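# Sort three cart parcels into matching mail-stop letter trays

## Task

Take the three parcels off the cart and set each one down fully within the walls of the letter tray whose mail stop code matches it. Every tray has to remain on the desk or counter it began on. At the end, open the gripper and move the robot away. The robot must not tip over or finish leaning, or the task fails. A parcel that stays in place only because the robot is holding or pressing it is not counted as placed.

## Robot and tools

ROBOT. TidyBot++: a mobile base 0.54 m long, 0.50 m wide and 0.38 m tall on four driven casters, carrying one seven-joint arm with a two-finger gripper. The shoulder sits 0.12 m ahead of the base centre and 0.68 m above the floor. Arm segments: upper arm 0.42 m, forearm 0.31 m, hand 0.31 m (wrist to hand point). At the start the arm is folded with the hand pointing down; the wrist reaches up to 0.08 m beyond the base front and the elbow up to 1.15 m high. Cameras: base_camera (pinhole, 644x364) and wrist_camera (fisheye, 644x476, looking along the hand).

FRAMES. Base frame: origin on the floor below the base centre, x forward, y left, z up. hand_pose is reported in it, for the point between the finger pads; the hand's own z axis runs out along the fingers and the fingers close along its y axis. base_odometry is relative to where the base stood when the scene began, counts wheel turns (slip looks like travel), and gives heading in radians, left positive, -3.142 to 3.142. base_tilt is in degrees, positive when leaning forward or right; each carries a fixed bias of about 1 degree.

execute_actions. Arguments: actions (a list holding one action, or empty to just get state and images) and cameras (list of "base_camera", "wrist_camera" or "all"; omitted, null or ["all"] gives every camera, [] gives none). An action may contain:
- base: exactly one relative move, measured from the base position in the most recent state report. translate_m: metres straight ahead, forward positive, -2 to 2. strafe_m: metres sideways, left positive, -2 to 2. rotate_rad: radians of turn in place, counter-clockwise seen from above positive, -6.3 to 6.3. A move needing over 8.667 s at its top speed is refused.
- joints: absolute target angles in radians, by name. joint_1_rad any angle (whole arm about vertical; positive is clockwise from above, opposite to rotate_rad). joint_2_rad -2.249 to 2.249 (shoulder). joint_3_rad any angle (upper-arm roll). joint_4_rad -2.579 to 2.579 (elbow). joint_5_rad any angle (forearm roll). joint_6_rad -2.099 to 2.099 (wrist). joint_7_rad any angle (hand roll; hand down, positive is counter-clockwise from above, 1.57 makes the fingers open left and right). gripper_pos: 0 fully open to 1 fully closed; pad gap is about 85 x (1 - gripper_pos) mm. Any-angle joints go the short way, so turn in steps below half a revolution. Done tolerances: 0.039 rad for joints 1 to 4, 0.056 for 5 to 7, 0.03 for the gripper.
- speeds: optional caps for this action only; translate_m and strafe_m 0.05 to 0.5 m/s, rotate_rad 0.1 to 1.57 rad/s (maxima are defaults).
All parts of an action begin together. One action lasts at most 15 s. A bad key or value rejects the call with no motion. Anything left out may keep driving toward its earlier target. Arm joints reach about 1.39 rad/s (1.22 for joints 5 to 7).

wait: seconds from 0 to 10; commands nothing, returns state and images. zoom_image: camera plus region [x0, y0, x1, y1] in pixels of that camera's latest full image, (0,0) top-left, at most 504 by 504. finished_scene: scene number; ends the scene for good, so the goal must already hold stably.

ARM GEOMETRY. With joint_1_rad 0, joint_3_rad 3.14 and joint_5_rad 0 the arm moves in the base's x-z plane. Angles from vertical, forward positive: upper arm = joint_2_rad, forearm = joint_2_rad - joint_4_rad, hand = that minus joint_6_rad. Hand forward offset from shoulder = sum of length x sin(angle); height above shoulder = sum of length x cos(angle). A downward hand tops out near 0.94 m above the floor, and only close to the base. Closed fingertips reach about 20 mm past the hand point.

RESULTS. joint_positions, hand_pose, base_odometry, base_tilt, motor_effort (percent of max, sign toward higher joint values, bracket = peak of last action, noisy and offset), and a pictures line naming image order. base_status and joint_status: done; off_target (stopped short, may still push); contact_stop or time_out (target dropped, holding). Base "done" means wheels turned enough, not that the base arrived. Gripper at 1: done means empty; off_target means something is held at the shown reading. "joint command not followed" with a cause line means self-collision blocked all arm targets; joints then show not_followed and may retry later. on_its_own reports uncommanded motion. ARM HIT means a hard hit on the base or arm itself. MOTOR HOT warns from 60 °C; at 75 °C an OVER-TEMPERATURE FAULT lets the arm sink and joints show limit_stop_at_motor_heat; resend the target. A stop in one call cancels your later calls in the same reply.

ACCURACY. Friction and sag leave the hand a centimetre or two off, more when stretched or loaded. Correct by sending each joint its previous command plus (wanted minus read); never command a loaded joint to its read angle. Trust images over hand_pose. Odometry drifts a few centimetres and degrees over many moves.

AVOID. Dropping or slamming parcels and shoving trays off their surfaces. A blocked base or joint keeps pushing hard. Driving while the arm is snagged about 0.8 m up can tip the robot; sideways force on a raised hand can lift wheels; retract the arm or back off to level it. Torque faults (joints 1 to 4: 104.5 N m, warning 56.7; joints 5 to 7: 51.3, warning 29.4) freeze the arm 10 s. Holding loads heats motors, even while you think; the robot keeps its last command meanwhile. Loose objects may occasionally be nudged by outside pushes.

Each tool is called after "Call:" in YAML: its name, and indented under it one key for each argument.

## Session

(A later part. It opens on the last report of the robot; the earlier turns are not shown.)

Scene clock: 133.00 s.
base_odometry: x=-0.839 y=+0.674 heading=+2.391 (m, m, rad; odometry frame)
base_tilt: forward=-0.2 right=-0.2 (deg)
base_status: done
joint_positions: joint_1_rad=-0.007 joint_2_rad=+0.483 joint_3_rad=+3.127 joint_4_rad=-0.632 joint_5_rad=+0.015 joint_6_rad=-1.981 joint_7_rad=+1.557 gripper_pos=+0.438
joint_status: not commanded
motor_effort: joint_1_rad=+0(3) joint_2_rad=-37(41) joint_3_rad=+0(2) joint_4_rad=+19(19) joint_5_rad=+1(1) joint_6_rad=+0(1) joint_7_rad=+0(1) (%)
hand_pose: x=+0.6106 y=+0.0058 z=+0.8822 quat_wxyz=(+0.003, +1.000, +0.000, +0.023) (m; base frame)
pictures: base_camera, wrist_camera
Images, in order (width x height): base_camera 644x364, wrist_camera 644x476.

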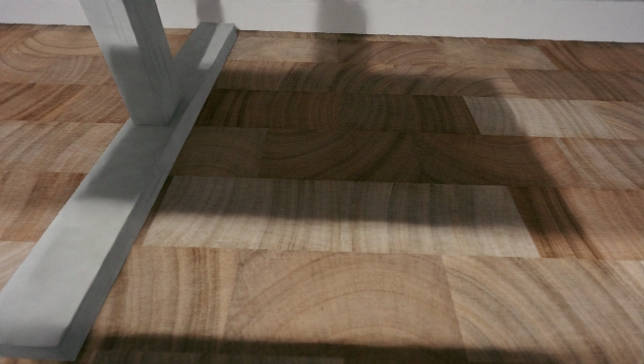

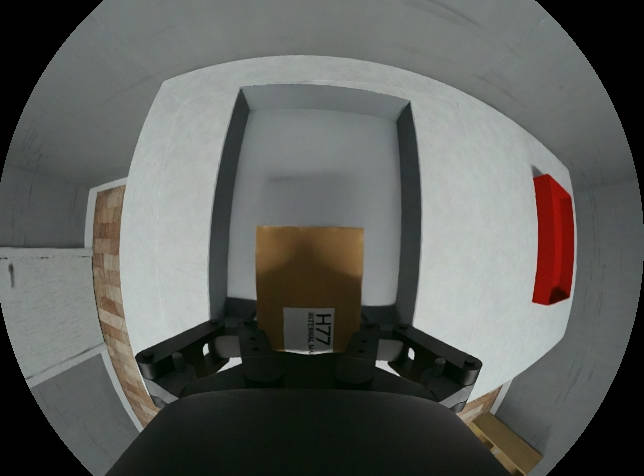

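Call:
execute_actions:
  actions:
    - {"base":{"translate_m":0.05},"joints":{"joint_2_rad":0.61,"joint_4_rad":-0.54}}

Scene clock: 136.67 s.
base_odometry: x=-0.876 y=+0.708 heading=+2.391 (m, m, rad; odometry frame)
base_tilt: forward=-0.2 right=-0.2 (deg)
base_status: done
joint_positions: joint_1_rad=-0.007 joint_2_rad=+0.624 joint_3_rad=+3.127 joint_4_rad=-0.554 joint_5_rad=+0.015 joint_6_rad=-1.982 joint_7_rad=+1.557 gripper_pos=+0.438
joint_status: all done
motor_effort: joint_1_rad=+1(2) joint_2_rad=-41(48) joint_3_rad=-1(1) joint_4_rad=+18(21) joint_5_rad=+1(2) joint_6_rad=+0(2) joint_7_rad=+0(0) (%)
hand_pose: x=+0.6495 y=+0.0061 z=+0.8327 quat_wxyz=(+0.003, +1.000, +0.000, -0.009) (m; base frame)
pictures: base_camera, wrist_camera
Images, in order (width x height): base_camera 644x364, wrist_camera 644x476.

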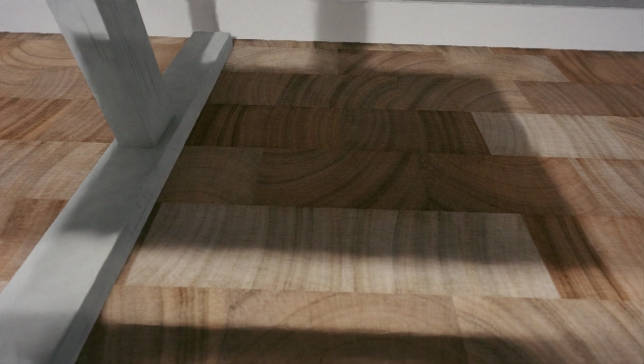

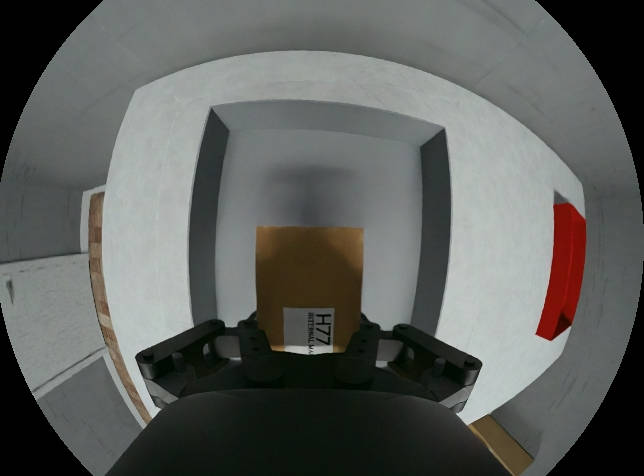

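Call:
execute_actions:
  actions:
    - {"joints":{"joint_2_rad":0.558,"joint_4_rad":-0.873,"joint_6_rad":-1.66}}
  cameras: ["wrist_camera"]

Scene clock: 142.07 s.
base_odometry: x=-0.876 y=+0.708 heading=+2.391 (m, m, rad; odometry frame)
base_tilt: forward=-0.2 right=-0.2 (deg)
base_status: not commanded
joint_positions: joint_1_rad=-0.007 joint_2_rad=+0.583 joint_3_rad=+3.127 joint_4_rad=-0.868 joint_5_rad=+0.015 joint_6_rad=-1.702 joint_7_rad=+1.557 gripper_pos=+0.438
joint_status: all done
motor_effort: joint_1_rad=+0(1) joint_2_rad=-42(44) joint_3_rad=-1(1) joint_4_rad=+20(20) joint_5_rad=+1(1) joint_6_rad=+0(1) joint_7_rad=+0(1) (%)
hand_pose: x=+0.6592 y=+0.0068 z=+0.7593 quat_wxyz=(+0.003, +1.000, +0.002, -0.006) (m; base frame)
pictures: wrist_camera
Images, in order (width x height): wrist_camera 644x476.

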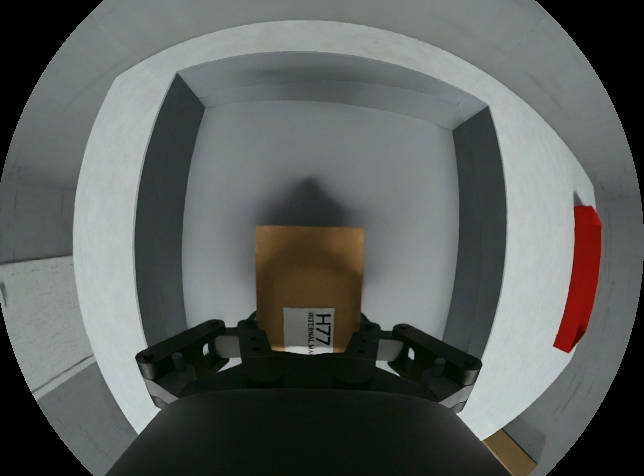

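Call:
execute_actions:
  actions:
    - {"joints":{"joint_4_rad":-0.915,"joint_6_rad":-1.61}}
  cameras: ["wrist_camera"]

Scene clock: 145.80 s.
base_odometry: x=-0.875 y=+0.708 heading=+2.391 (m, m, rad; odometry frame)
base_tilt: forward=-0.3 right=-0.2 (deg)
base_status: not commanded
joint_positions: joint_1_rad=-0.007 joint_2_rad=+0.574 joint_3_rad=+3.127 joint_4_rad=-0.907 joint_5_rad=+0.015 joint_6_rad=-1.652 joint_7_rad=+1.557 gripper_pos=+0.438
joint_status: all done
motor_effort: joint_1_rad=+0(0) joint_2_rad=-43(43) joint_3_rad=-1(0) joint_4_rad=+20(19) joint_5_rad=+1(1) joint_6_rad=+0(1) joint_7_rad=+0(0) (%)
hand_pose: x=+0.6630 y=+0.0069 z=+0.7519 quat_wxyz=(+0.003, +1.000, +0.002, +0.004) (m; base frame)
pictures: wrist_camera
Images, in order (width x height): wrist_camera 644x476.

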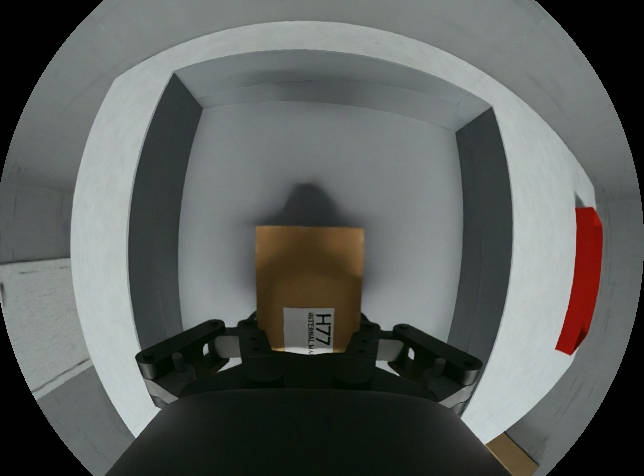

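Call:
execute_actions:
  actions:
    - {"joints":{"joint_4_rad":-0.945,"joint_6_rad":-1.59}}
  cameras: []

Scene clock: 147.63 s.
base_odometry: x=-0.875 y=+0.708 heading=+2.391 (m, m, rad; odometry frame)
base_tilt: forward=-0.2 right=-0.2 (deg)
base_status: not commanded
joint_positions: joint_1_rad=-0.007 joint_2_rad=+0.565 joint_3_rad=+3.127 joint_4_rad=-0.928 joint_5_rad=+0.015 joint_6_rad=-1.631 joint_7_rad=+1.557 gripper_pos=+0.438
joint_status: all done
motor_effort: joint_1_rad=+0(0) joint_2_rad=-38(42) joint_3_rad=+0(1) joint_4_rad=+18(19) joint_5_rad=+1(0) joint_6_rad=+0(1) joint_7_rad=+1(0) (%)
hand_pose: x=+0.6629 y=+0.0070 z=+0.7504 quat_wxyz=(+0.003, +1.000, +0.002, +0.009) (m; base frame)
pictures: none
No camera images: the call's "cameras" was empty. Leave "cameras" out to get every camera's image.

Contact. Release and lift.

Call:
execute_actions:
  actions:
    - {"joints":{"gripper_pos":0}}
  cameras: []

Call:
execute_actions:
  actions:
    - {"joints":{"joint_2_rad":0.55,"joint_4_rad":-0.55,"joint_6_rad":-2.0}}
  cameras: []

Call:
execute_actions:
  actions:
    - {"base":{"translate_m":-0.45},"joints":{"joint_2_rad":0.118,"joint_4_rad":-1.01,"joint_6_rad":-1.7}}
  cameras: ["wrist_camera"]

Scene clock: 151.53 s.
base_odometry: x=-0.875 y=+0.708 heading=+2.391 (m, m, rad; odometry frame)
base_tilt: forward=-0.2 right=-0.2 (deg)
base_status: not commanded
joint_positions: joint_1_rad=-0.007 joint_2_rad=+0.565 joint_3_rad=+3.127 joint_4_rad=-0.932 joint_5_rad=+0.015 joint_6_rad=-1.631 joint_7_rad=+1.557 gripper_pos=+0.000
joint_status: all done
motor_effort: joint_1_rad=+0(0) joint_2_rad=-41(41) joint_3_rad=-1(1) joint_4_rad=+19(19) joint_5_rad=+1(1) joint_6_rad=+0(0) joint_7_rad=+1(0) (%)
hand_pose: x=+0.6618 y=+0.0070 z=+0.7492 quat_wxyz=(+0.003, +1.000, +0.002, +0.007) (m; base frame)
pictures: none
No camera images: the call's "cameras" was empty. Leave "cameras" out to get every camera's image.

Scene clock: 153.07 s.
base_odometry: x=-0.875 y=+0.708 heading=+2.391 (m, m, rad; odometry frame)
base_tilt: forward=-0.3 right=-0.2 (deg)
base_status: not commanded
joint_positions: joint_1_rad=-0.007 joint_2_rad=+0.559 joint_3_rad=+3.127 joint_4_rad=-0.560 joint_5_rad=+0.015 joint_6_rad=-1.958 joint_7_rad=+1.557 gripper_pos=+0.000
joint_status: all done
motor_effort: joint_1_rad=+0(1) joint_2_rad=-39(42) joint_3_rad=+0(0) joint_4_rad=+18(20) joint_5_rad=+1(1) joint_6_rad=+0(1) joint_7_rad=+0(1) (%)
hand_pose: x=+0.6449 y=+0.0061 z=+0.8650 quat_wxyz=(+0.002, +0.999, +0.000, +0.032) (m; base frame)
pictures: none
No camera images: the call's "cameras" was empty. Leave "cameras" out to get every camera's image.

Scene clock: 155.47 s.
base_odometry: x=-0.546 y=+0.401 heading=+2.390 (m, m, rad; odometry frame)
base_tilt: forward=-0.3 right=-0.2 (deg)
base_status: done
joint_positions: joint_1_rad=-0.006 joint_2_rad=+0.116 joint_3_rad=+3.127 joint_4_rad=-0.999 joint_5_rad=+0.014 joint_6_rad=-1.744 joint_7_rad=+1.557 gripper_pos=+0.000
joint_status: all done
motor_effort: joint_1_rad=+1(8) joint_2_rad=-23(44) joint_3_rad=+0(4) joint_4_rad=+19(20) joint_5_rad=+1(1) joint_6_rad=+3(2) joint_7_rad=+0(1) (%)
hand_pose: x=+0.5365 y=+0.0051 z=+0.9391 quat_wxyz=(+0.003, +0.990, +0.001, +0.141) (m; base frame)
pictures: wrist_camera
Images, in order (width x height): wrist_camera 644x476.

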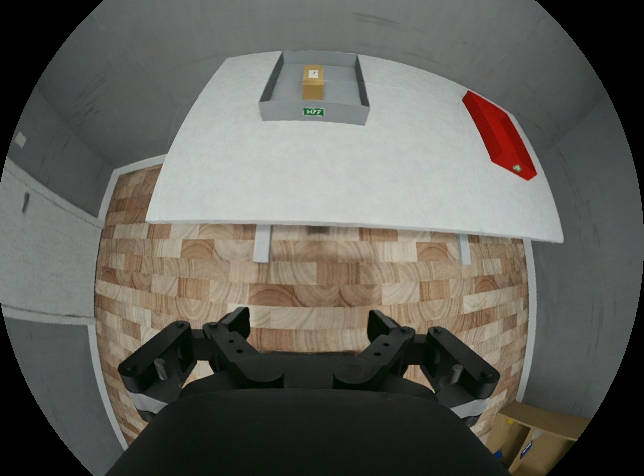

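Call:
execute_actions:
  actions:
    - {"base":{"rotate_rad":-0.375}}
  cameras: []

Call:
execute_actions:
  actions:
    - {"base":{"translate_m":-1.585}}
  cameras: []

Call:
execute_actions:
  actions:
    - {"base":{"rotate_rad":2.185},"joints":{"joint_6_rad":-2.05}}

Scene clock: 162.33 s.
base_odometry: x=-0.546 y=+0.401 heading=+2.017 (m, m, rad; odometry frame)
base_tilt: forward=-0.2 right=-0.1 (deg)
base_status: done
joint_positions: joint_1_rad=-0.002 joint_2_rad=+0.116 joint_3_rad=+3.132 joint_4_rad=-0.999 joint_5_rad=+0.014 joint_6_rad=-1.743 joint_7_rad=+1.557 gripper_pos=+0.000
joint_status: not commanded
motor_effort: joint_1_rad=+1(4) joint_2_rad=-23(25) joint_3_rad=+0(3) joint_4_rad=+19(19) joint_5_rad=+1(3) joint_6_rad=+2(2) joint_7_rad=+1(1) (%)
hand_pose: x=+0.5369 y=+0.0015 z=+0.9391 quat_wxyz=(+0.004, +0.990, -0.004, +0.141) (m; base frame)
pictures: none
No camera images: the call's "cameras" was empty. Leave "cameras" out to get every camera's image.

Scene clock: 166.83 s.
base_odometry: x=+0.135 y=-1.030 heading=+2.016 (m, m, rad; odometry frame)
base_tilt: forward=-0.2 right=-0.2 (deg)
base_status: done
joint_positions: joint_1_rad=-0.002 joint_2_rad=+0.117 joint_3_rad=+3.132 joint_4_rad=-1.001 joint_5_rad=+0.014 joint_6_rad=-1.741 joint_7_rad=+1.557 gripper_pos=+0.000
joint_status: not commanded
motor_effort: joint_1_rad=+0(1) joint_2_rad=-24(29) joint_3_rad=+0(1) joint_4_rad=+19(20) joint_5_rad=+1(1) joint_6_rad=+3(3) joint_7_rad=+1(0) (%)
hand_pose: x=+0.5376 y=+0.0015 z=+0.9386 quat_wxyz=(+0.004, +0.990, -0.004, +0.141) (m; base frame)
pictures: none
No camera images: the call's "cameras" was empty. Leave "cameras" out to get every camera's image.

Scene clock: 169.50 s.
base_odometry: x=+0.135 y=-1.030 heading=-2.084 (m, m, rad; odometry frame)
base_tilt: forward=-0.2 right=-0.2 (deg)
base_status: done
joint_positions: joint_1_rad=-0.002 joint_2_rad=+0.119 joint_3_rad=+3.133 joint_4_rad=-1.003 joint_5_rad=+0.014 joint_6_rad=-2.026 joint_7_rad=+1.557 gripper_pos=+0.000
joint_status: all done
motor_effort: joint_1_rad=+0(3) joint_2_rad=-21(26) joint_3_rad=+0(3) joint_4_rad=+17(19) joint_5_rad=+1(1) joint_6_rad=+0(3) joint_7_rad=+1(1) (%)
hand_pose: x=+0.4501 y=+0.0008 z=+0.9248 quat_wxyz=(+0.006, +1.000, -0.005, -0.003) (m; base frame)
pictures: base_camera, wrist_camera
Images, in order (width x height): base_camera 644x364, wrist_camera 644x476.

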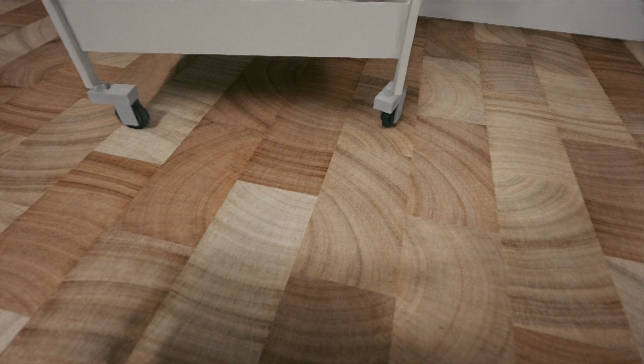

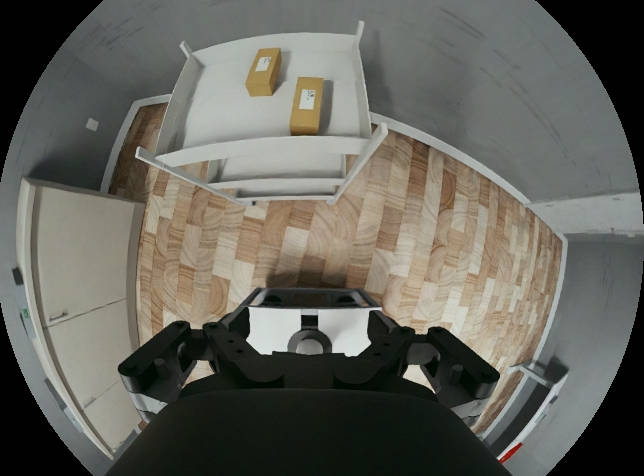

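Call:
execute_actions:
  actions:
    - {"base":{"translate_m":0.31},"joints":{"joint_2_rad":0.075,"joint_4_rad":-1.44,"joint_6_rad":-1.58}}
  cameras: ["wrist_camera"]

Scene clock: 173.67 s.
base_odometry: x=-0.017 y=-1.301 heading=-2.083 (m, m, rad; odometry frame)
base_tilt: forward=-0.3 right=-0.2 (deg)
base_status: done
joint_positions: joint_1_rad=-0.002 joint_2_rad=+0.092 joint_3_rad=+3.133 joint_4_rad=-1.429 joint_5_rad=+0.014 joint_6_rad=-1.619 joint_7_rad=+1.557 gripper_pos=+0.000
joint_status: all done
motor_effort: joint_1_rad=+0(2) joint_2_rad=-22(28) joint_3_rad=-1(0) joint_4_rad=+19(19) joint_5_rad=+1(1) joint_6_rad=+0(0) joint_7_rad=+1(1) (%)
hand_pose: x=+0.4720 y=+0.0008 z=+0.8053 quat_wxyz=(+0.006, +1.000, -0.002, +0.001) (m; base frame)
pictures: wrist_camera
Images, in order (width x height): wrist_camera 644x476.

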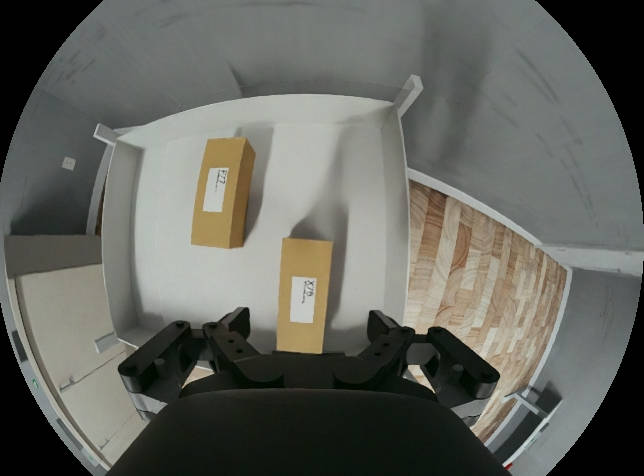

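Call:
execute_actions:
  actions:
    - {"base":{"strafe_m":0.006},"joints":{"joint_2_rad":0.125,"joint_4_rad":-1.73,"joint_6_rad":-1.26,"joint_7_rad":1.47,"gripper_pos":0.1}}
  cameras: ["wrist_camera"]

Scene clock: 177.83 s.
base_odometry: x=-0.012 y=-1.304 heading=-2.083 (m, m, rad; odometry frame)
base_tilt: forward=-0.3 right=-0.2 (deg)
base_status: done
joint_positions: joint_1_rad=-0.002 joint_2_rad=+0.111 joint_3_rad=+3.133 joint_4_rad=-1.721 joint_5_rad=+0.013 joint_6_rad=-1.302 joint_7_rad=+1.497 gripper_pos=+0.100
joint_status: all done
motor_effort: joint_1_rad=+0(2) joint_2_rad=-23(24) joint_3_rad=+0(2) joint_4_rad=+18(19) joint_5_rad=+1(2) joint_6_rad=+0(0) joint_7_rad=+0(1) (%)
hand_pose: x=+0.4714 y=+0.0010 z=+0.7073 quat_wxyz=(+0.006, +1.000, -0.030, +0.004) (m; base frame)
pictures: wrist_camera
Images, in order (width x height): wrist_camera 644x476.

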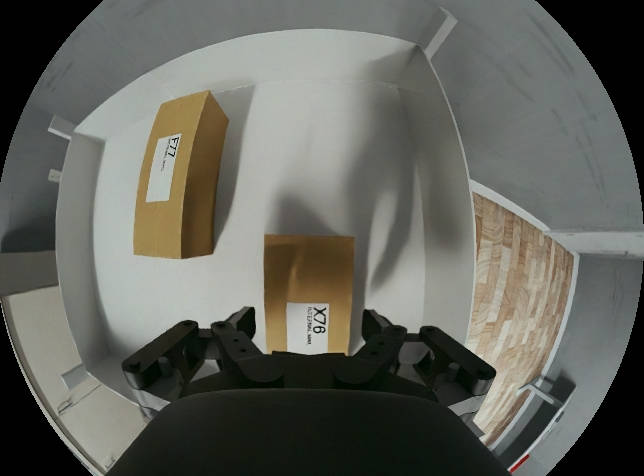

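Call:
execute_actions:
  actions:
    - {"joints":{"joint_2_rad":0.15,"joint_4_rad":-1.78,"joint_6_rad":-1.19}}
  cameras: []

Call:
execute_actions:
  actions:
    - {"joints":{"gripper_pos":1}}
  cameras: ["wrist_camera"]

Scene clock: 181.27 s.
base_odometry: x=-0.012 y=-1.304 heading=-2.083 (m, m, rad; odometry frame)
base_tilt: forward=-0.2 right=-0.2 (deg)
base_status: not commanded
joint_positions: joint_1_rad=-0.002 joint_2_rad=+0.136 joint_3_rad=+3.133 joint_4_rad=-1.772 joint_5_rad=+0.013 joint_6_rad=-1.232 joint_7_rad=+1.497 gripper_pos=+0.100
joint_status: all done
motor_effort: joint_1_rad=+0(1) joint_2_rad=-22(24) joint_3_rad=+0(0) joint_4_rad=+18(19) joint_5_rad=+1(1) joint_6_rad=+0(0) joint_7_rad=+1(0) (%)
hand_pose: x=+0.4733 y=+0.0011 z=+0.6834 quat_wxyz=(+0.006, +1.000, -0.030, +0.001) (m; base frame)
pictures: none
No camera images: the call's "cameras" was empty. Leave "cameras" out to get every camera's image.

Scene clock: 182.30 s.
base_odometry: x=-0.012 y=-1.304 heading=-2.083 (m, m, rad; odometry frame)
base_tilt: forward=-0.2 right=-0.2 (deg)
base_status: not commanded
joint_positions: joint_1_rad=-0.002 joint_2_rad=+0.132 joint_3_rad=+3.133 joint_4_rad=-1.767 joint_5_rad=+0.009 joint_6_rad=-1.231 joint_7_rad=+1.497 gripper_pos=+0.438
joint_status: gripper_pos off_target (ended at +0.438, target +1.000)
motor_effort: joint_1_rad=+0(2) joint_2_rad=-19(25) joint_3_rad=+0(2) joint_4_rad=+14(19) joint_5_rad=+1(4) joint_6_rad=+0(2) joint_7_rad=+0(1) (%)
hand_pose: x=+0.4753 y=+0.0023 z=+0.6862 quat_wxyz=(+0.004, +1.000, -0.030, +0.006) (m; base frame)
pictures: wrist_camera
Images, in order (width x height): wrist_camera 644x476.

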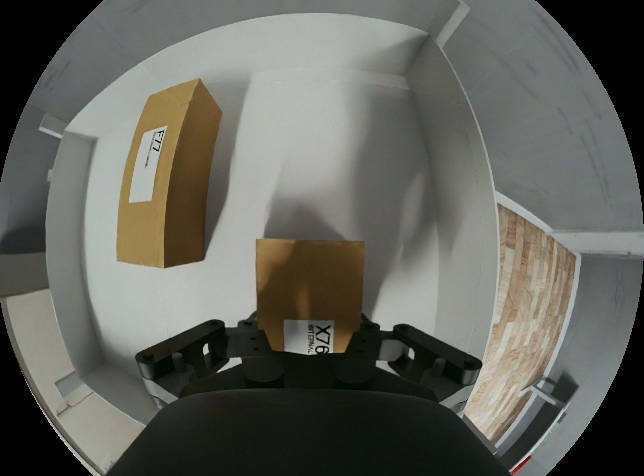

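Call:
execute_actions:
  actions:
    - {"joints":{"joint_2_rad":0.08,"joint_4_rad":-1.3,"joint_6_rad":-1.75,"joint_7_rad":1.6}}
  cameras: []

Call:
execute_actions:
  actions:
    - {"base":{"translate_m":-0.2},"joints":{"joint_2_rad":0.0,"joint_4_rad":-1.0,"joint_6_rad":-2.0}}
  cameras: ["wrist_camera"]

Call:
execute_actions:
  actions:
    - {"base":{"rotate_rad":-2.542}}
  cameras: []

Call:
execute_actions:
  actions:
    - {"base":{"translate_m":1.97}}
  cameras: []

Call:
execute_actions:
  actions:
    - {"base":{"rotate_rad":0.732},"joints":{"joint_2_rad":0.5,"joint_4_rad":-0.62,"joint_6_rad":-2.02}}

Scene clock: 192.43 s.
base_odometry: x=-0.012 y=-1.304 heading=-2.083 (m, m, rad; odometry frame)
base_tilt: forward=-0.2 right=-0.2 (deg)
base_status: not commanded
joint_positions: joint_1_rad=-0.002 joint_2_rad=+0.097 joint_3_rad=+3.133 joint_4_rad=-1.313 joint_5_rad=+0.009 joint_6_rad=-1.708 joint_7_rad=+1.574 gripper_pos=+0.438
joint_status: all done
motor_effort: joint_1_rad=+0(1) joint_2_rad=-23(25) joint_3_rad=+0(0) joint_4_rad=+20(20) joint_5_rad=+1(1) joint_6_rad=+0(2) joint_7_rad=+0(1) (%)
hand_pose: x=+0.4771 y=+0.0021 z=+0.8397 quat_wxyz=(+0.004, +1.000, +0.006, +0.012) (m; base frame)
pictures: none
No camera images: the call's "cameras" was empty. Leave "cameras" out to get every camera's image.

Scene clock: 194.13 s.
base_odometry: x=+0.087 y=-1.129 heading=-2.083 (m, m, rad; odometry frame)
base_tilt: forward=-0.3 right=-0.2 (deg)
base_status: done
joint_positions: joint_1_rad=-0.002 joint_2_rad=-0.007 joint_3_rad=+3.133 joint_4_rad=-1.008 joint_5_rad=+0.009 joint_6_rad=-1.964 joint_7_rad=+1.574 gripper_pos=+0.438
joint_status: all done
motor_effort: joint_1_rad=+1(1) joint_2_rad=-17(30) joint_3_rad=+0(1) joint_4_rad=+18(20) joint_5_rad=+1(0) joint_6_rad=+1(2) joint_7_rad=+1(0) (%)
hand_pose: x=+0.4356 y=+0.0020 z=+0.9658 quat_wxyz=(+0.004, +0.996, +0.004, +0.088) (m; base frame)
pictures: wrist_camera
Images, in order (width x height): wrist_camera 644x476.

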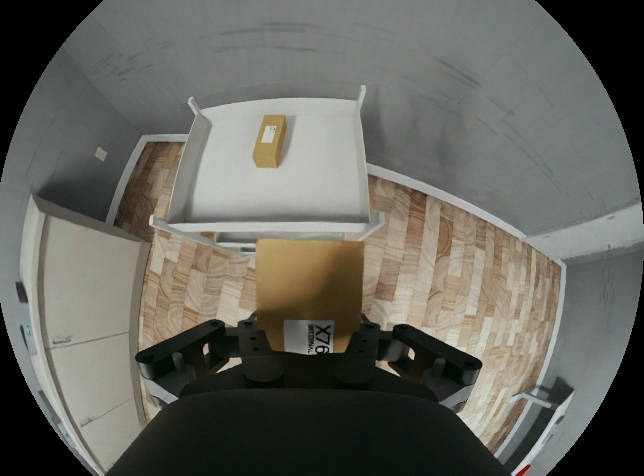

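Scene clock: 197.03 s.
base_odometry: x=+0.087 y=-1.129 heading=+1.659 (m, m, rad; odometry frame)
base_tilt: forward=-0.2 right=-0.2 (deg)
base_status: done
joint_positions: joint_1_rad=-0.002 joint_2_rad=+0.003 joint_3_rad=+3.133 joint_4_rad=-1.008 joint_5_rad=+0.009 joint_6_rad=-1.964 joint_7_rad=+1.574 gripper_pos=+0.438
joint_status: not commanded
motor_effort: joint_1_rad=+1(4) joint_2_rad=-18(21) joint_3_rad=+0(4) joint_4_rad=+18(19) joint_5_rad=+1(3) joint_6_rad=+2(2) joint_7_rad=+1(0) (%)
hand_pose: x=+0.4384 y=+0.0020 z=+0.9626 quat_wxyz=(+0.004, +0.996, +0.004, +0.084) (m; base frame)
pictures: none
No camera images: the call's "cameras" was empty. Leave "cameras" out to get every camera's image.

Scene clock: 202.33 s.
base_odometry: x=-0.084 y=+0.833 heading=+1.658 (m, m, rad; odometry frame)
base_tilt: forward=-0.2 right=-0.2 (deg)
base_status: done
joint_positions: joint_1_rad=-0.002 joint_2_rad=+0.004 joint_3_rad=+3.133 joint_4_rad=-1.008 joint_5_rad=+0.009 joint_6_rad=-1.964 joint_7_rad=+1.574 gripper_pos=+0.438
joint_status: not commanded
motor_effort: joint_1_rad=+0(1) joint_2_rad=-19(21) joint_3_rad=+0(1) joint_4_rad=+18(19) joint_5_rad=+1(1) joint_6_rad=+1(2) joint_7_rad=+1(0) (%)
hand_pose: x=+0.4387 y=+0.0020 z=+0.9623 quat_wxyz=(+0.004, +0.997, +0.004, +0.083) (m; base frame)
pictures: none
No camera images: the call's "cameras" was empty. Leave "cameras" out to get every camera's image.

Scene clock: 204.10 s.
base_odometry: x=-0.084 y=+0.834 heading=+2.390 (m, m, rad; odometry frame)
base_tilt: forward=-0.2 right=-0.2 (deg)
base_status: done
joint_positions: joint_1_rad=-0.002 joint_2_rad=+0.507 joint_3_rad=+3.133 joint_4_rad=-0.637 joint_5_rad=+0.009 joint_6_rad=-1.976 joint_7_rad=+1.574 gripper_pos=+0.438
joint_status: all done
motor_effort: joint_1_rad=+1(3) joint_2_rad=-38(41) joint_3_rad=-1(3) joint_4_rad=+18(20) joint_5_rad=+1(1) joint_6_rad=+0(2) joint_7_rad=+1(0) (%)
hand_pose: x=+0.6161 y=+0.0026 z=+0.8686 quat_wxyz=(+0.002, +1.000, +0.004, +0.011) (m; base frame)
pictures: base_camera, wrist_camera
Images, in order (width x height): base_camera 644x364, wrist_camera 644x476.

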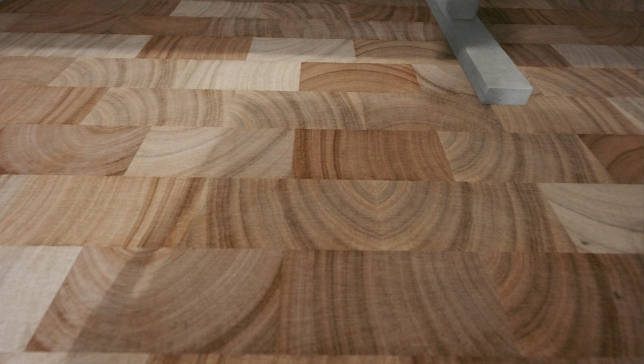

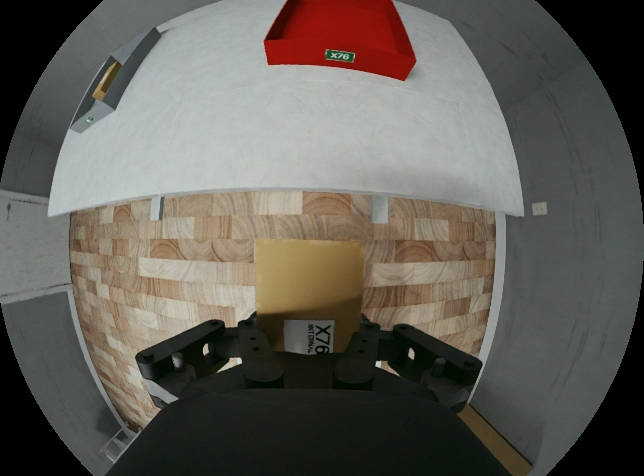

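Call:
execute_actions:
  actions:
    - {"base":{"translate_m":0.48},"joints":{"joint_1_rad":0.05}}

Scene clock: 208.03 s.
base_odometry: x=-0.436 y=+1.161 heading=+2.390 (m, m, rad; odometry frame)
base_tilt: forward=-0.2 right=-0.2 (deg)
base_status: done
joint_positions: joint_1_rad=+0.035 joint_2_rad=+0.510 joint_3_rad=+3.133 joint_4_rad=-0.634 joint_5_rad=+0.009 joint_6_rad=-1.980 joint_7_rad=+1.574 gripper_pos=+0.438
joint_status: all done
motor_effort: joint_1_rad=+1(3) joint_2_rad=-38(42) joint_3_rad=+0(2) joint_4_rad=+19(19) joint_5_rad=+1(2) joint_6_rad=+0(1) joint_7_rad=+0(1) (%)
hand_pose: x=+0.6157 y=-0.0157 z=+0.8681 quat_wxyz=(+0.002, +1.000, -0.014, +0.009) (m; base frame)
pictures: base_camera, wrist_camera
Images, in order (width x height): base_camera 644x364, wrist_camera 644x476.

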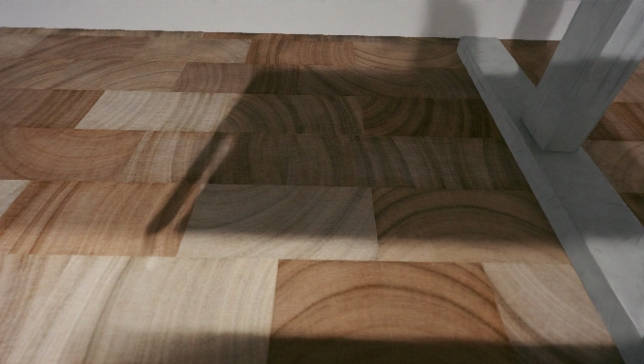

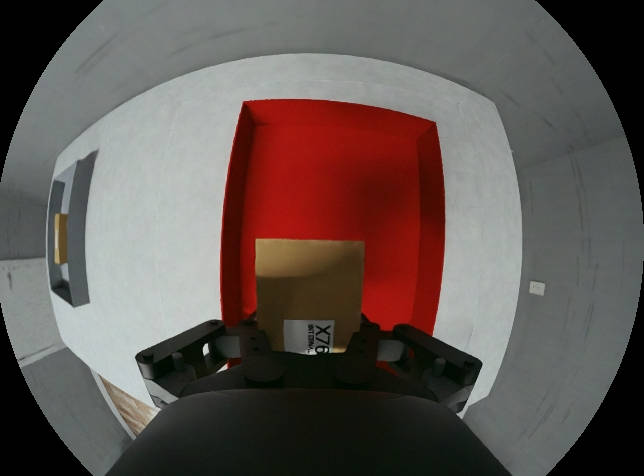

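Call:
execute_actions:
  actions:
    - {"joints":{"joint_1_rad":0.10,"joint_2_rad":0.58,"joint_4_rad":-0.88,"joint_6_rad":-1.65}}
  cameras: ["wrist_camera"]

Scene clock: 214.30 s.
base_odometry: x=-0.436 y=+1.161 heading=+2.390 (m, m, rad; odometry frame)
base_tilt: forward=-0.2 right=-0.2 (deg)
base_status: not commanded
joint_positions: joint_1_rad=+0.077 joint_2_rad=+0.587 joint_3_rad=+3.133 joint_4_rad=-0.879 joint_5_rad=+0.009 joint_6_rad=-1.690 joint_7_rad=+1.574 gripper_pos=+0.438
joint_status: all done
motor_effort: joint_1_rad=+0(2) joint_2_rad=-42(45) joint_3_rad=-1(1) joint_4_rad=+20(20) joint_5_rad=+1(1) joint_6_rad=+0(1) joint_7_rad=+1(1) (%)
hand_pose: x=+0.6588 y=-0.0397 z=+0.7542 quat_wxyz=(+0.002, +0.999, -0.034, -0.007) (m; base frame)
pictures: wrist_camera
Images, in order (width x height): wrist_camera 644x476.

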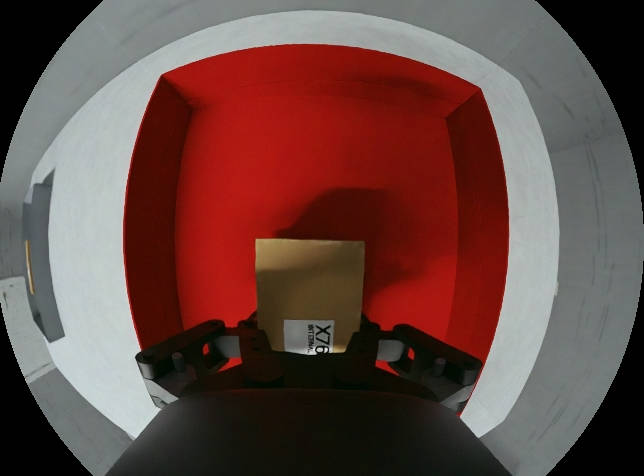

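Call:
execute_actions:
  actions:
    - {"joints":{"gripper_pos":0}}
  cameras: []

Call:
execute_actions:
  actions:
    - {"joints":{"joint_2_rad":0.55,"joint_4_rad":-0.55,"joint_6_rad":-2.0}}
  cameras: []

Call:
execute_actions:
  actions:
    - {"base":{"translate_m":-0.45},"joints":{"joint_1_rad":-0.02,"joint_2_rad":0.118,"joint_4_rad":-1.01,"joint_6_rad":-1.7}}
  cameras: ["wrist_camera"]

Call:
execute_actions:
  actions:
    - {"base":{"rotate_rad":-0.652}}
  cameras: []

Call:
execute_actions:
  actions:
    - {"base":{"translate_m":-1.973}}
  cameras: []

Call:
execute_actions:
  actions:
    - {"base":{"rotate_rad":2.462}}

Scene clock: 224.50 s.
base_odometry: x=-0.436 y=+1.161 heading=+2.390 (m, m, rad; odometry frame)
base_tilt: forward=-0.2 right=-0.2 (deg)
base_status: not commanded
joint_positions: joint_1_rad=+0.077 joint_2_rad=+0.587 joint_3_rad=+3.133 joint_4_rad=-0.879 joint_5_rad=+0.009 joint_6_rad=-1.690 joint_7_rad=+1.574 gripper_pos=+0.000
joint_status: all done
motor_effort: joint_1_rad=+1(0) joint_2_rad=-41(42) joint_3_rad=-1(1) joint_4_rad=+19(20) joint_5_rad=+1(1) joint_6_rad=+0(1) joint_7_rad=+0(0) (%)
hand_pose: x=+0.6588 y=-0.0397 z=+0.7542 quat_wxyz=(+0.002, +0.999, -0.034, -0.007) (m; base frame)
pictures: none
No camera images: the call's "cameras" was empty. Leave "cameras" out to get every camera's image.

Scene clock: 225.93 s.
base_odometry: x=-0.436 y=+1.161 heading=+2.390 (m, m, rad; odometry frame)
base_tilt: forward=-0.2 right=-0.2 (deg)
base_status: not commanded
joint_positions: joint_1_rad=+0.077 joint_2_rad=+0.558 joint_3_rad=+3.133 joint_4_rad=-0.558 joint_5_rad=+0.009 joint_6_rad=-1.959 joint_7_rad=+1.574 gripper_pos=+0.000
joint_status: all done
motor_effort: joint_1_rad=+0(0) joint_2_rad=-39(43) joint_3_rad=-1(1) joint_4_rad=+17(19) joint_5_rad=+1(1) joint_6_rad=+1(1) joint_7_rad=+1(1) (%)
hand_pose: x=+0.6435 y=-0.0389 z=+0.8663 quat_wxyz=(+0.003, +0.999, -0.035, +0.033) (m; base frame)
pictures: none
No camera images: the call's "cameras" was empty. Leave "cameras" out to get every camera's image.

Scene clock: 228.37 s.
base_odometry: x=-0.107 y=+0.853 heading=+2.390 (m, m, rad; odometry frame)
base_tilt: forward=-0.3 right=-0.1 (deg)
base_status: done
joint_positions: joint_1_rad=+0.005 joint_2_rad=+0.122 joint_3_rad=+3.133 joint_4_rad=-0.999 joint_5_rad=+0.009 joint_6_rad=-1.744 joint_7_rad=+1.574 gripper_pos=+0.000
joint_status: all done
motor_effort: joint_1_rad=+0(4) joint_2_rad=-22(45) joint_3_rad=+0(3) joint_4_rad=+19(20) joint_5_rad=+1(1) joint_6_rad=+2(3) joint_7_rad=+1(1) (%)
hand_pose: x=+0.5384 y=-0.0002 z=+0.9363 quat_wxyz=(+0.004, +0.990, +0.002, +0.138) (m; base frame)
pictures: wrist_camera
Images, in order (width x height): wrist_camera 644x476.

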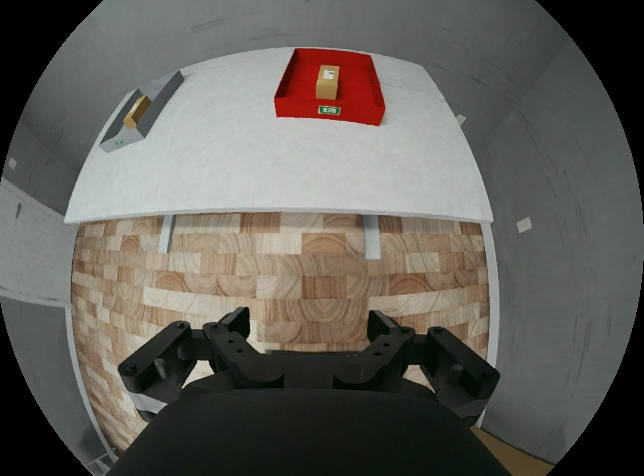

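Scene clock: 229.93 s.
base_odometry: x=-0.107 y=+0.853 heading=+1.739 (m, m, rad; odometry frame)
base_tilt: forward=-0.2 right=-0.2 (deg)
base_status: done
joint_positions: joint_1_rad=-0.005 joint_2_rad=+0.122 joint_3_rad=+3.135 joint_4_rad=-1.000 joint_5_rad=+0.009 joint_6_rad=-1.742 joint_7_rad=+1.574 gripper_pos=+0.000
joint_status: not commanded
motor_effort: joint_1_rad=+1(3) joint_2_rad=-23(26) joint_3_rad=-1(3) joint_4_rad=+19(19) joint_5_rad=+1(2) joint_6_rad=+2(3) joint_7_rad=+1(0) (%)
hand_pose: x=+0.5389 y=+0.0031 z=+0.9365 quat_wxyz=(+0.003, +0.990, +0.006, +0.138) (m; base frame)
pictures: none
No camera images: the call's "cameras" was empty. Leave "cameras" out to get every camera's image.

Scene clock: 235.20 s.
base_odometry: x=+0.220 y=-1.093 heading=+1.738 (m, m, rad; odometry frame)
base_tilt: forward=-0.3 right=-0.2 (deg)
base_status: done
joint_positions: joint_1_rad=-0.005 joint_2_rad=+0.119 joint_3_rad=+3.135 joint_4_rad=-1.001 joint_5_rad=+0.009 joint_6_rad=-1.740 joint_7_rad=+1.574 gripper_pos=+0.000
joint_status: not commanded
motor_effort: joint_1_rad=+0(1) joint_2_rad=-24(28) joint_3_rad=+0(1) joint_4_rad=+19(20) joint_5_rad=+1(1) joint_6_rad=+2(3) joint_7_rad=+1(1) (%)
hand_pose: x=+0.5384 y=+0.0031 z=+0.9374 quat_wxyz=(+0.003, +0.990, +0.006, +0.140) (m; base frame)
pictures: none
No camera images: the call's "cameras" was empty. Leave "cameras" out to get every camera's image.

Scene clock: 238.07 s.
base_odometry: x=+0.220 y=-1.092 heading=-2.084 (m, m, rad; odometry frame)
base_tilt: forward=-0.3 right=-0.2 (deg)
base_status: done
joint_positions: joint_1_rad=-0.008 joint_2_rad=+0.121 joint_3_rad=+3.135 joint_4_rad=-1.001 joint_5_rad=+0.009 joint_6_rad=-1.737 joint_7_rad=+1.574 gripper_pos=+0.000
joint_status: not commanded
motor_effort: joint_1_rad=+0(3) joint_2_rad=-24(27) joint_3_rad=+0(2) joint_4_rad=+19(19) joint_5_rad=+1(1) joint_6_rad=+2(3) joint_7_rad=+1(0) (%)
hand_pose: x=+0.5395 y=+0.0046 z=+0.9372 quat_wxyz=(+0.003, +0.990, +0.007, +0.141) (m; base frame)
pictures: base_camera, wrist_camera
Images, in order (width x height): base_camera 644x364, wrist_camera 644x476.

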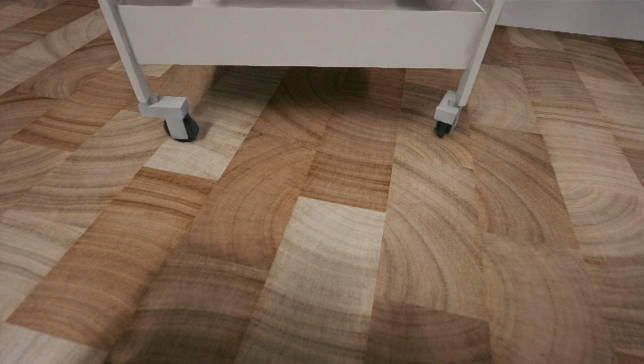

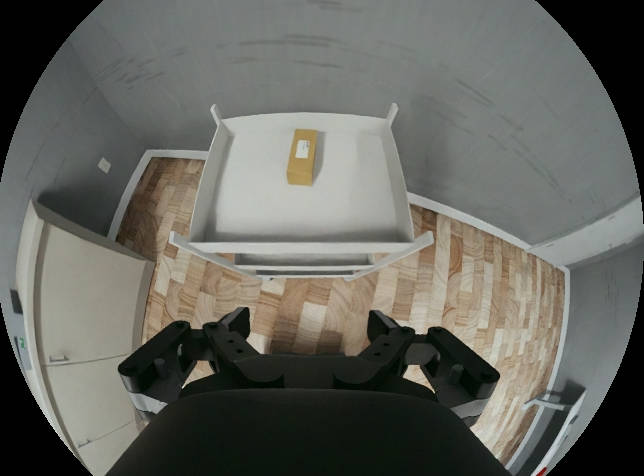

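Call:
execute_actions:
  actions:
    - {"base":{"translate_m":0.28},"joints":{"joint_2_rad":-0.035,"joint_4_rad":-1.73,"joint_6_rad":-0.945,"joint_7_rad":1.49}}
  cameras: ["wrist_camera"]

Scene clock: 244.10 s.
base_odometry: x=+0.083 y=-1.337 heading=-2.083 (m, m, rad; odometry frame)
base_tilt: forward=-0.2 right=-0.2 (deg)
base_status: done
joint_positions: joint_1_rad=-0.008 joint_2_rad=-0.018 joint_3_rad=+3.135 joint_4_rad=-1.719 joint_5_rad=+0.009 joint_6_rad=-0.988 joint_7_rad=+1.517 gripper_pos=+0.000
joint_status: all done
motor_effort: joint_1_rad=+0(1) joint_2_rad=-20(26) joint_3_rad=-1(1) joint_4_rad=+21(23) joint_5_rad=+1(1) joint_6_rad=+3(4) joint_7_rad=+1(1) (%)
hand_pose: x=+0.5590 y=+0.0055 z=+0.7814 quat_wxyz=(-0.003, +0.974, -0.017, +0.224) (m; base frame)
pictures: wrist_camera
Images, in order (width x height): wrist_camera 644x476.

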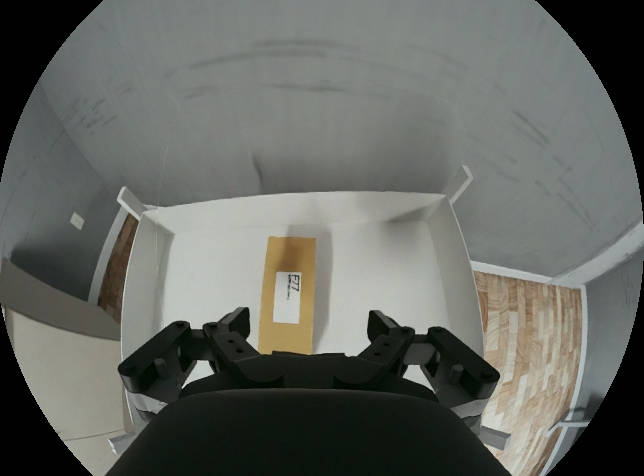

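Call:
execute_actions:
  actions:
    - {"base":{"strafe_m":0.02}}
  cameras: []

Call:
execute_actions:
  actions:
    - {"joints":{"joint_2_rad":0.09,"joint_4_rad":-1.827,"joint_6_rad":-0.75}}
  cameras: ["wrist_camera"]

Scene clock: 248.53 s.
base_odometry: x=+0.100 y=-1.347 heading=-2.084 (m, m, rad; odometry frame)
base_tilt: forward=-0.2 right=-0.2 (deg)
base_status: done
joint_positions: joint_1_rad=-0.010 joint_2_rad=-0.018 joint_3_rad=+3.135 joint_4_rad=-1.720 joint_5_rad=+0.009 joint_6_rad=-0.988 joint_7_rad=+1.517 gripper_pos=+0.000
joint_status: not commanded
motor_effort: joint_1_rad=+0(3) joint_2_rad=-20(22) joint_3_rad=+0(3) joint_4_rad=+21(22) joint_5_rad=+1(0) joint_6_rad=+4(3) joint_7_rad=+0(1) (%)
hand_pose: x=+0.5590 y=+0.0063 z=+0.7817 quat_wxyz=(-0.004, +0.974, -0.017, +0.224) (m; base frame)
pictures: none
No camera images: the call's "cameras" was empty. Leave "cameras" out to get every camera's image.

Scene clock: 249.57 s.
base_odometry: x=+0.100 y=-1.347 heading=-2.084 (m, m, rad; odometry frame)
base_tilt: forward=-0.2 right=-0.2 (deg)
base_status: not commanded
joint_positions: joint_1_rad=-0.010 joint_2_rad=+0.089 joint_3_rad=+3.135 joint_4_rad=-1.820 joint_5_rad=+0.009 joint_6_rad=-0.792 joint_7_rad=+1.517 gripper_pos=+0.000
joint_status: all done
motor_effort: joint_1_rad=+1(0) joint_2_rad=-23(26) joint_3_rad=-1(0) joint_4_rad=+21(21) joint_5_rad=+0(1) joint_6_rad=+4(3) joint_7_rad=+0(0) (%)
hand_pose: x=+0.5855 y=+0.0070 z=+0.7150 quat_wxyz=(-0.004, +0.976, -0.016, +0.219) (m; base frame)
pictures: wrist_camera
Images, in order (width x height): wrist_camera 644x476.

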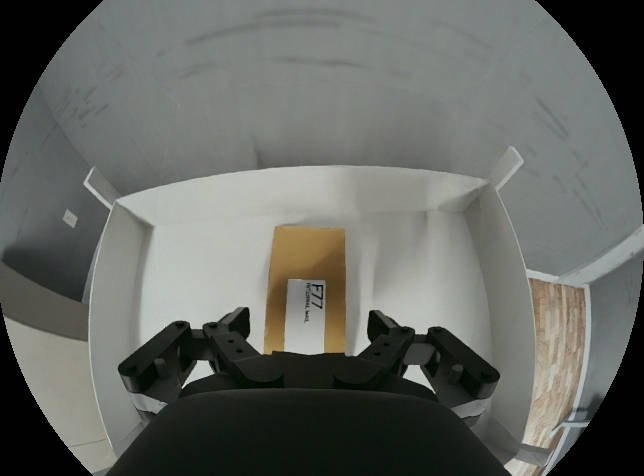

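Call:
execute_actions:
  actions:
    - {"joints":{"joint_2_rad":0.148,"joint_4_rad":-1.86,"joint_6_rad":-0.657,"joint_7_rad":1.45}}
  cameras: []

Call:
execute_actions:
  actions:
    - {"joints":{"gripper_pos":1}}
  cameras: ["wrist_camera"]

Scene clock: 255.67 s.
base_odometry: x=+0.100 y=-1.347 heading=-2.084 (m, m, rad; odometry frame)
base_tilt: forward=-0.2 right=-0.2 (deg)
base_status: not commanded
joint_positions: joint_1_rad=-0.010 joint_2_rad=+0.138 joint_3_rad=+3.135 joint_4_rad=-1.849 joint_5_rad=+0.009 joint_6_rad=-0.697 joint_7_rad=+1.475 gripper_pos=+0.000
joint_status: all done
motor_effort: joint_1_rad=+0(0) joint_2_rad=-25(27) joint_3_rad=+0(0) joint_4_rad=+20(20) joint_5_rad=+1(1) joint_6_rad=+4(4) joint_7_rad=+1(1) (%)
hand_pose: x=+0.6018 y=+0.0075 z=+0.6920 quat_wxyz=(-0.009, +0.973, -0.036, +0.226) (m; base frame)
pictures: none
No camera images: the call's "cameras" was empty. Leave "cameras" out to get every camera's image.

Scene clock: 256.77 s.
base_odometry: x=+0.100 y=-1.347 heading=-2.084 (m, m, rad; odometry frame)
base_tilt: forward=-0.2 right=-0.2 (deg)
base_status: not commanded
joint_positions: joint_1_rad=-0.010 joint_2_rad=+0.137 joint_3_rad=+3.135 joint_4_rad=-1.849 joint_5_rad=+0.009 joint_6_rad=-0.696 joint_7_rad=+1.475 gripper_pos=+0.424
joint_status: gripper_pos off_target (ended at +0.424, target +1.000)
motor_effort: joint_1_rad=+0(2) joint_2_rad=-22(27) joint_3_rad=+0(2) joint_4_rad=+18(21) joint_5_rad=+1(2) joint_6_rad=+4(4) joint_7_rad=+1(1) (%)
hand_pose: x=+0.6020 y=+0.0075 z=+0.6930 quat_wxyz=(-0.010, +0.973, -0.036, +0.228) (m; base frame)
pictures: wrist_camera
Images, in order (width x height): wrist_camera 644x476.

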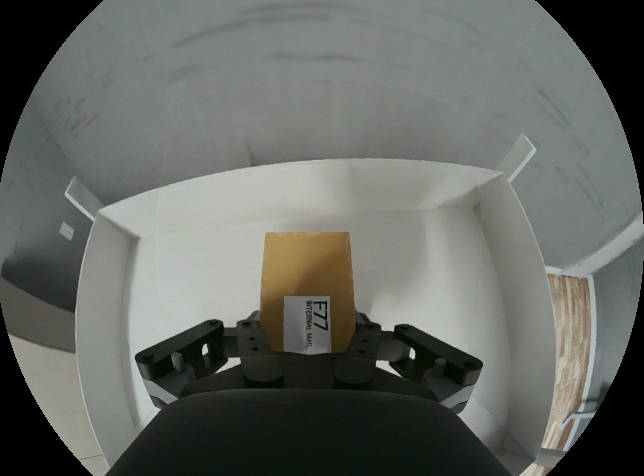

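Call:
execute_actions:
  actions:
    - {"joints":{"joint_2_rad":-0.035,"joint_4_rad":-1.65,"joint_6_rad":-1.08}}
  cameras: []

Call:
execute_actions:
  actions:
    - {"base":{"translate_m":-0.385},"joints":{"joint_2_rad":0.11,"joint_4_rad":-0.63,"joint_6_rad":-1.965}}
  cameras: ["wrist_camera"]

Call:
execute_actions:
  actions:
    - {"base":{"rotate_rad":1.32}}
  cameras: ["wrist_camera"]

Call:
execute_actions:
  actions:
    - {"base":{"translate_m":0.44}}

Scene clock: 263.87 s.
base_odometry: x=+0.100 y=-1.347 heading=-2.084 (m, m, rad; odometry frame)
base_tilt: forward=-0.2 right=-0.2 (deg)
base_status: not commanded
joint_positions: joint_1_rad=-0.010 joint_2_rad=-0.033 joint_3_rad=+3.135 joint_4_rad=-1.659 joint_5_rad=+0.009 joint_6_rad=-1.042 joint_7_rad=+1.475 gripper_pos=+0.424
joint_status: all done
motor_effort: joint_1_rad=+0(0) joint_2_rad=-21(29) joint_3_rad=+0(0) joint_4_rad=+23(23) joint_5_rad=+1(1) joint_6_rad=+4(4) joint_7_rad=+1(0) (%)
hand_pose: x=+0.5611 y=+0.0062 z=+0.8081 quat_wxyz=(-0.009, +0.971, -0.037, +0.235) (m; base frame)
pictures: none
No camera images: the call's "cameras" was empty. Leave "cameras" out to get every camera's image.

Scene clock: 266.37 s.
base_odometry: x=+0.290 y=-1.011 heading=-2.084 (m, m, rad; odometry frame)
base_tilt: forward=-0.2 right=-0.2 (deg)
base_status: done
joint_positions: joint_1_rad=-0.010 joint_2_rad=+0.098 joint_3_rad=+3.135 joint_4_rad=-0.644 joint_5_rad=+0.009 joint_6_rad=-1.925 joint_7_rad=+1.475 gripper_pos=+0.424
joint_status: all done
motor_effort: joint_1_rad=+1(1) joint_2_rad=-21(26) joint_3_rad=-1(1) joint_4_rad=+17(24) joint_5_rad=+1(1) joint_6_rad=+4(5) joint_7_rad=+0(0) (%)
hand_pose: x=+0.5148 y=+0.0050 z=+1.0554 quat_wxyz=(-0.010, +0.971, -0.041, +0.235) (m; base frame)
pictures: wrist_camera
Images, in order (width x height): wrist_camera 644x476.

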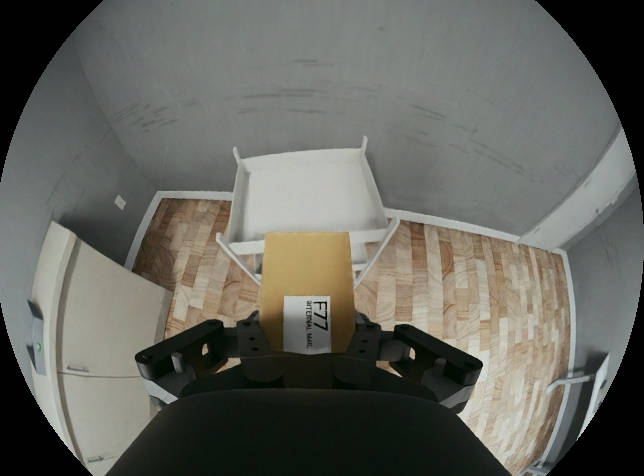

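Scene clock: 268.50 s.
base_odometry: x=+0.290 y=-1.011 heading=-0.765 (m, m, rad; odometry frame)
base_tilt: forward=-0.3 right=-0.2 (deg)
base_status: done
joint_positions: joint_1_rad=-0.014 joint_2_rad=+0.113 joint_3_rad=+3.135 joint_4_rad=-0.644 joint_5_rad=+0.009 joint_6_rad=-1.925 joint_7_rad=+1.475 gripper_pos=+0.424
joint_status: not commanded
motor_effort: joint_1_rad=+1(3) joint_2_rad=-22(25) joint_3_rad=-1(3) joint_4_rad=+17(18) joint_5_rad=+1(1) joint_6_rad=+4(4) joint_7_rad=+0(0) (%)
hand_pose: x=+0.5203 y=+0.0064 z=+1.0494 quat_wxyz=(-0.010, +0.973, -0.040, +0.228) (m; base frame)
pictures: wrist_camera
Images, in order (width x height): wrist_camera 644x476.

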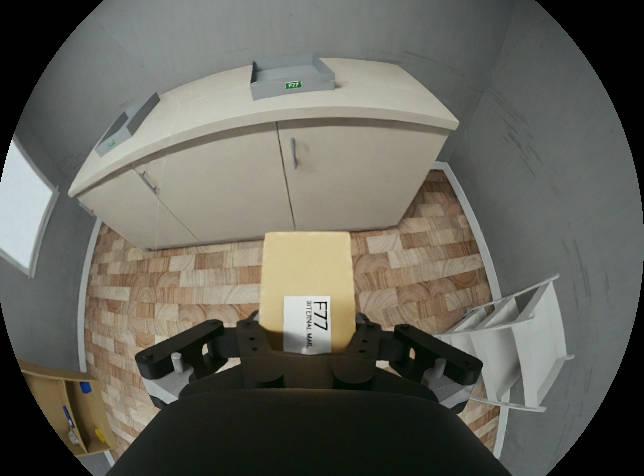

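Scene clock: 270.73 s.
base_odometry: x=+0.608 y=-1.316 heading=-0.765 (m, m, rad; odometry frame)
base_tilt: forward=-0.2 right=-0.2 (deg)
base_status: done
joint_positions: joint_1_rad=-0.014 joint_2_rad=+0.121 joint_3_rad=+3.135 joint_4_rad=-0.643 joint_5_rad=+0.009 joint_6_rad=-1.927 joint_7_rad=+1.475 gripper_pos=+0.424
joint_status: not commanded
motor_effort: joint_1_rad=+0(1) joint_2_rad=-22(27) joint_3_rad=+0(1) joint_4_rad=+17(18) joint_5_rad=+1(1) joint_6_rad=+4(4) joint_7_rad=+0(0) (%)
hand_pose: x=+0.5228 y=+0.0065 z=+1.0463 quat_wxyz=(-0.009, +0.974, -0.040, +0.223) (m; base frame)
pictures: base_camera, wrist_camera
Images, in order (width x height): base_camera 644x364, wrist_camera 644x476.

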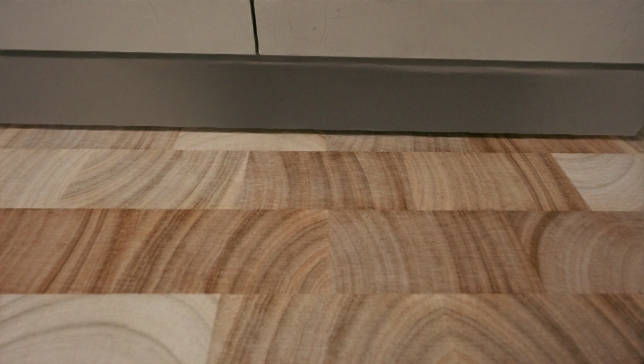

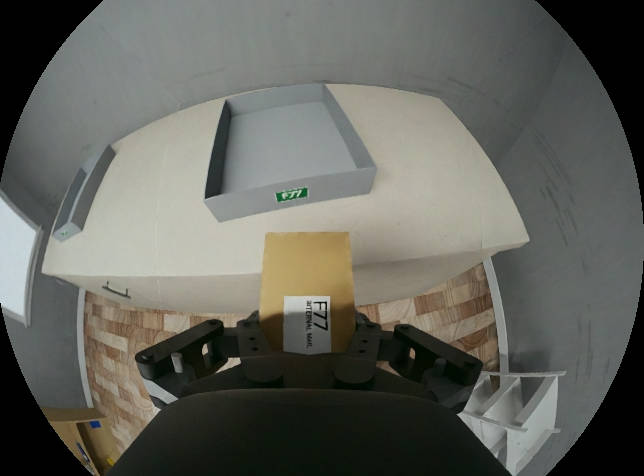

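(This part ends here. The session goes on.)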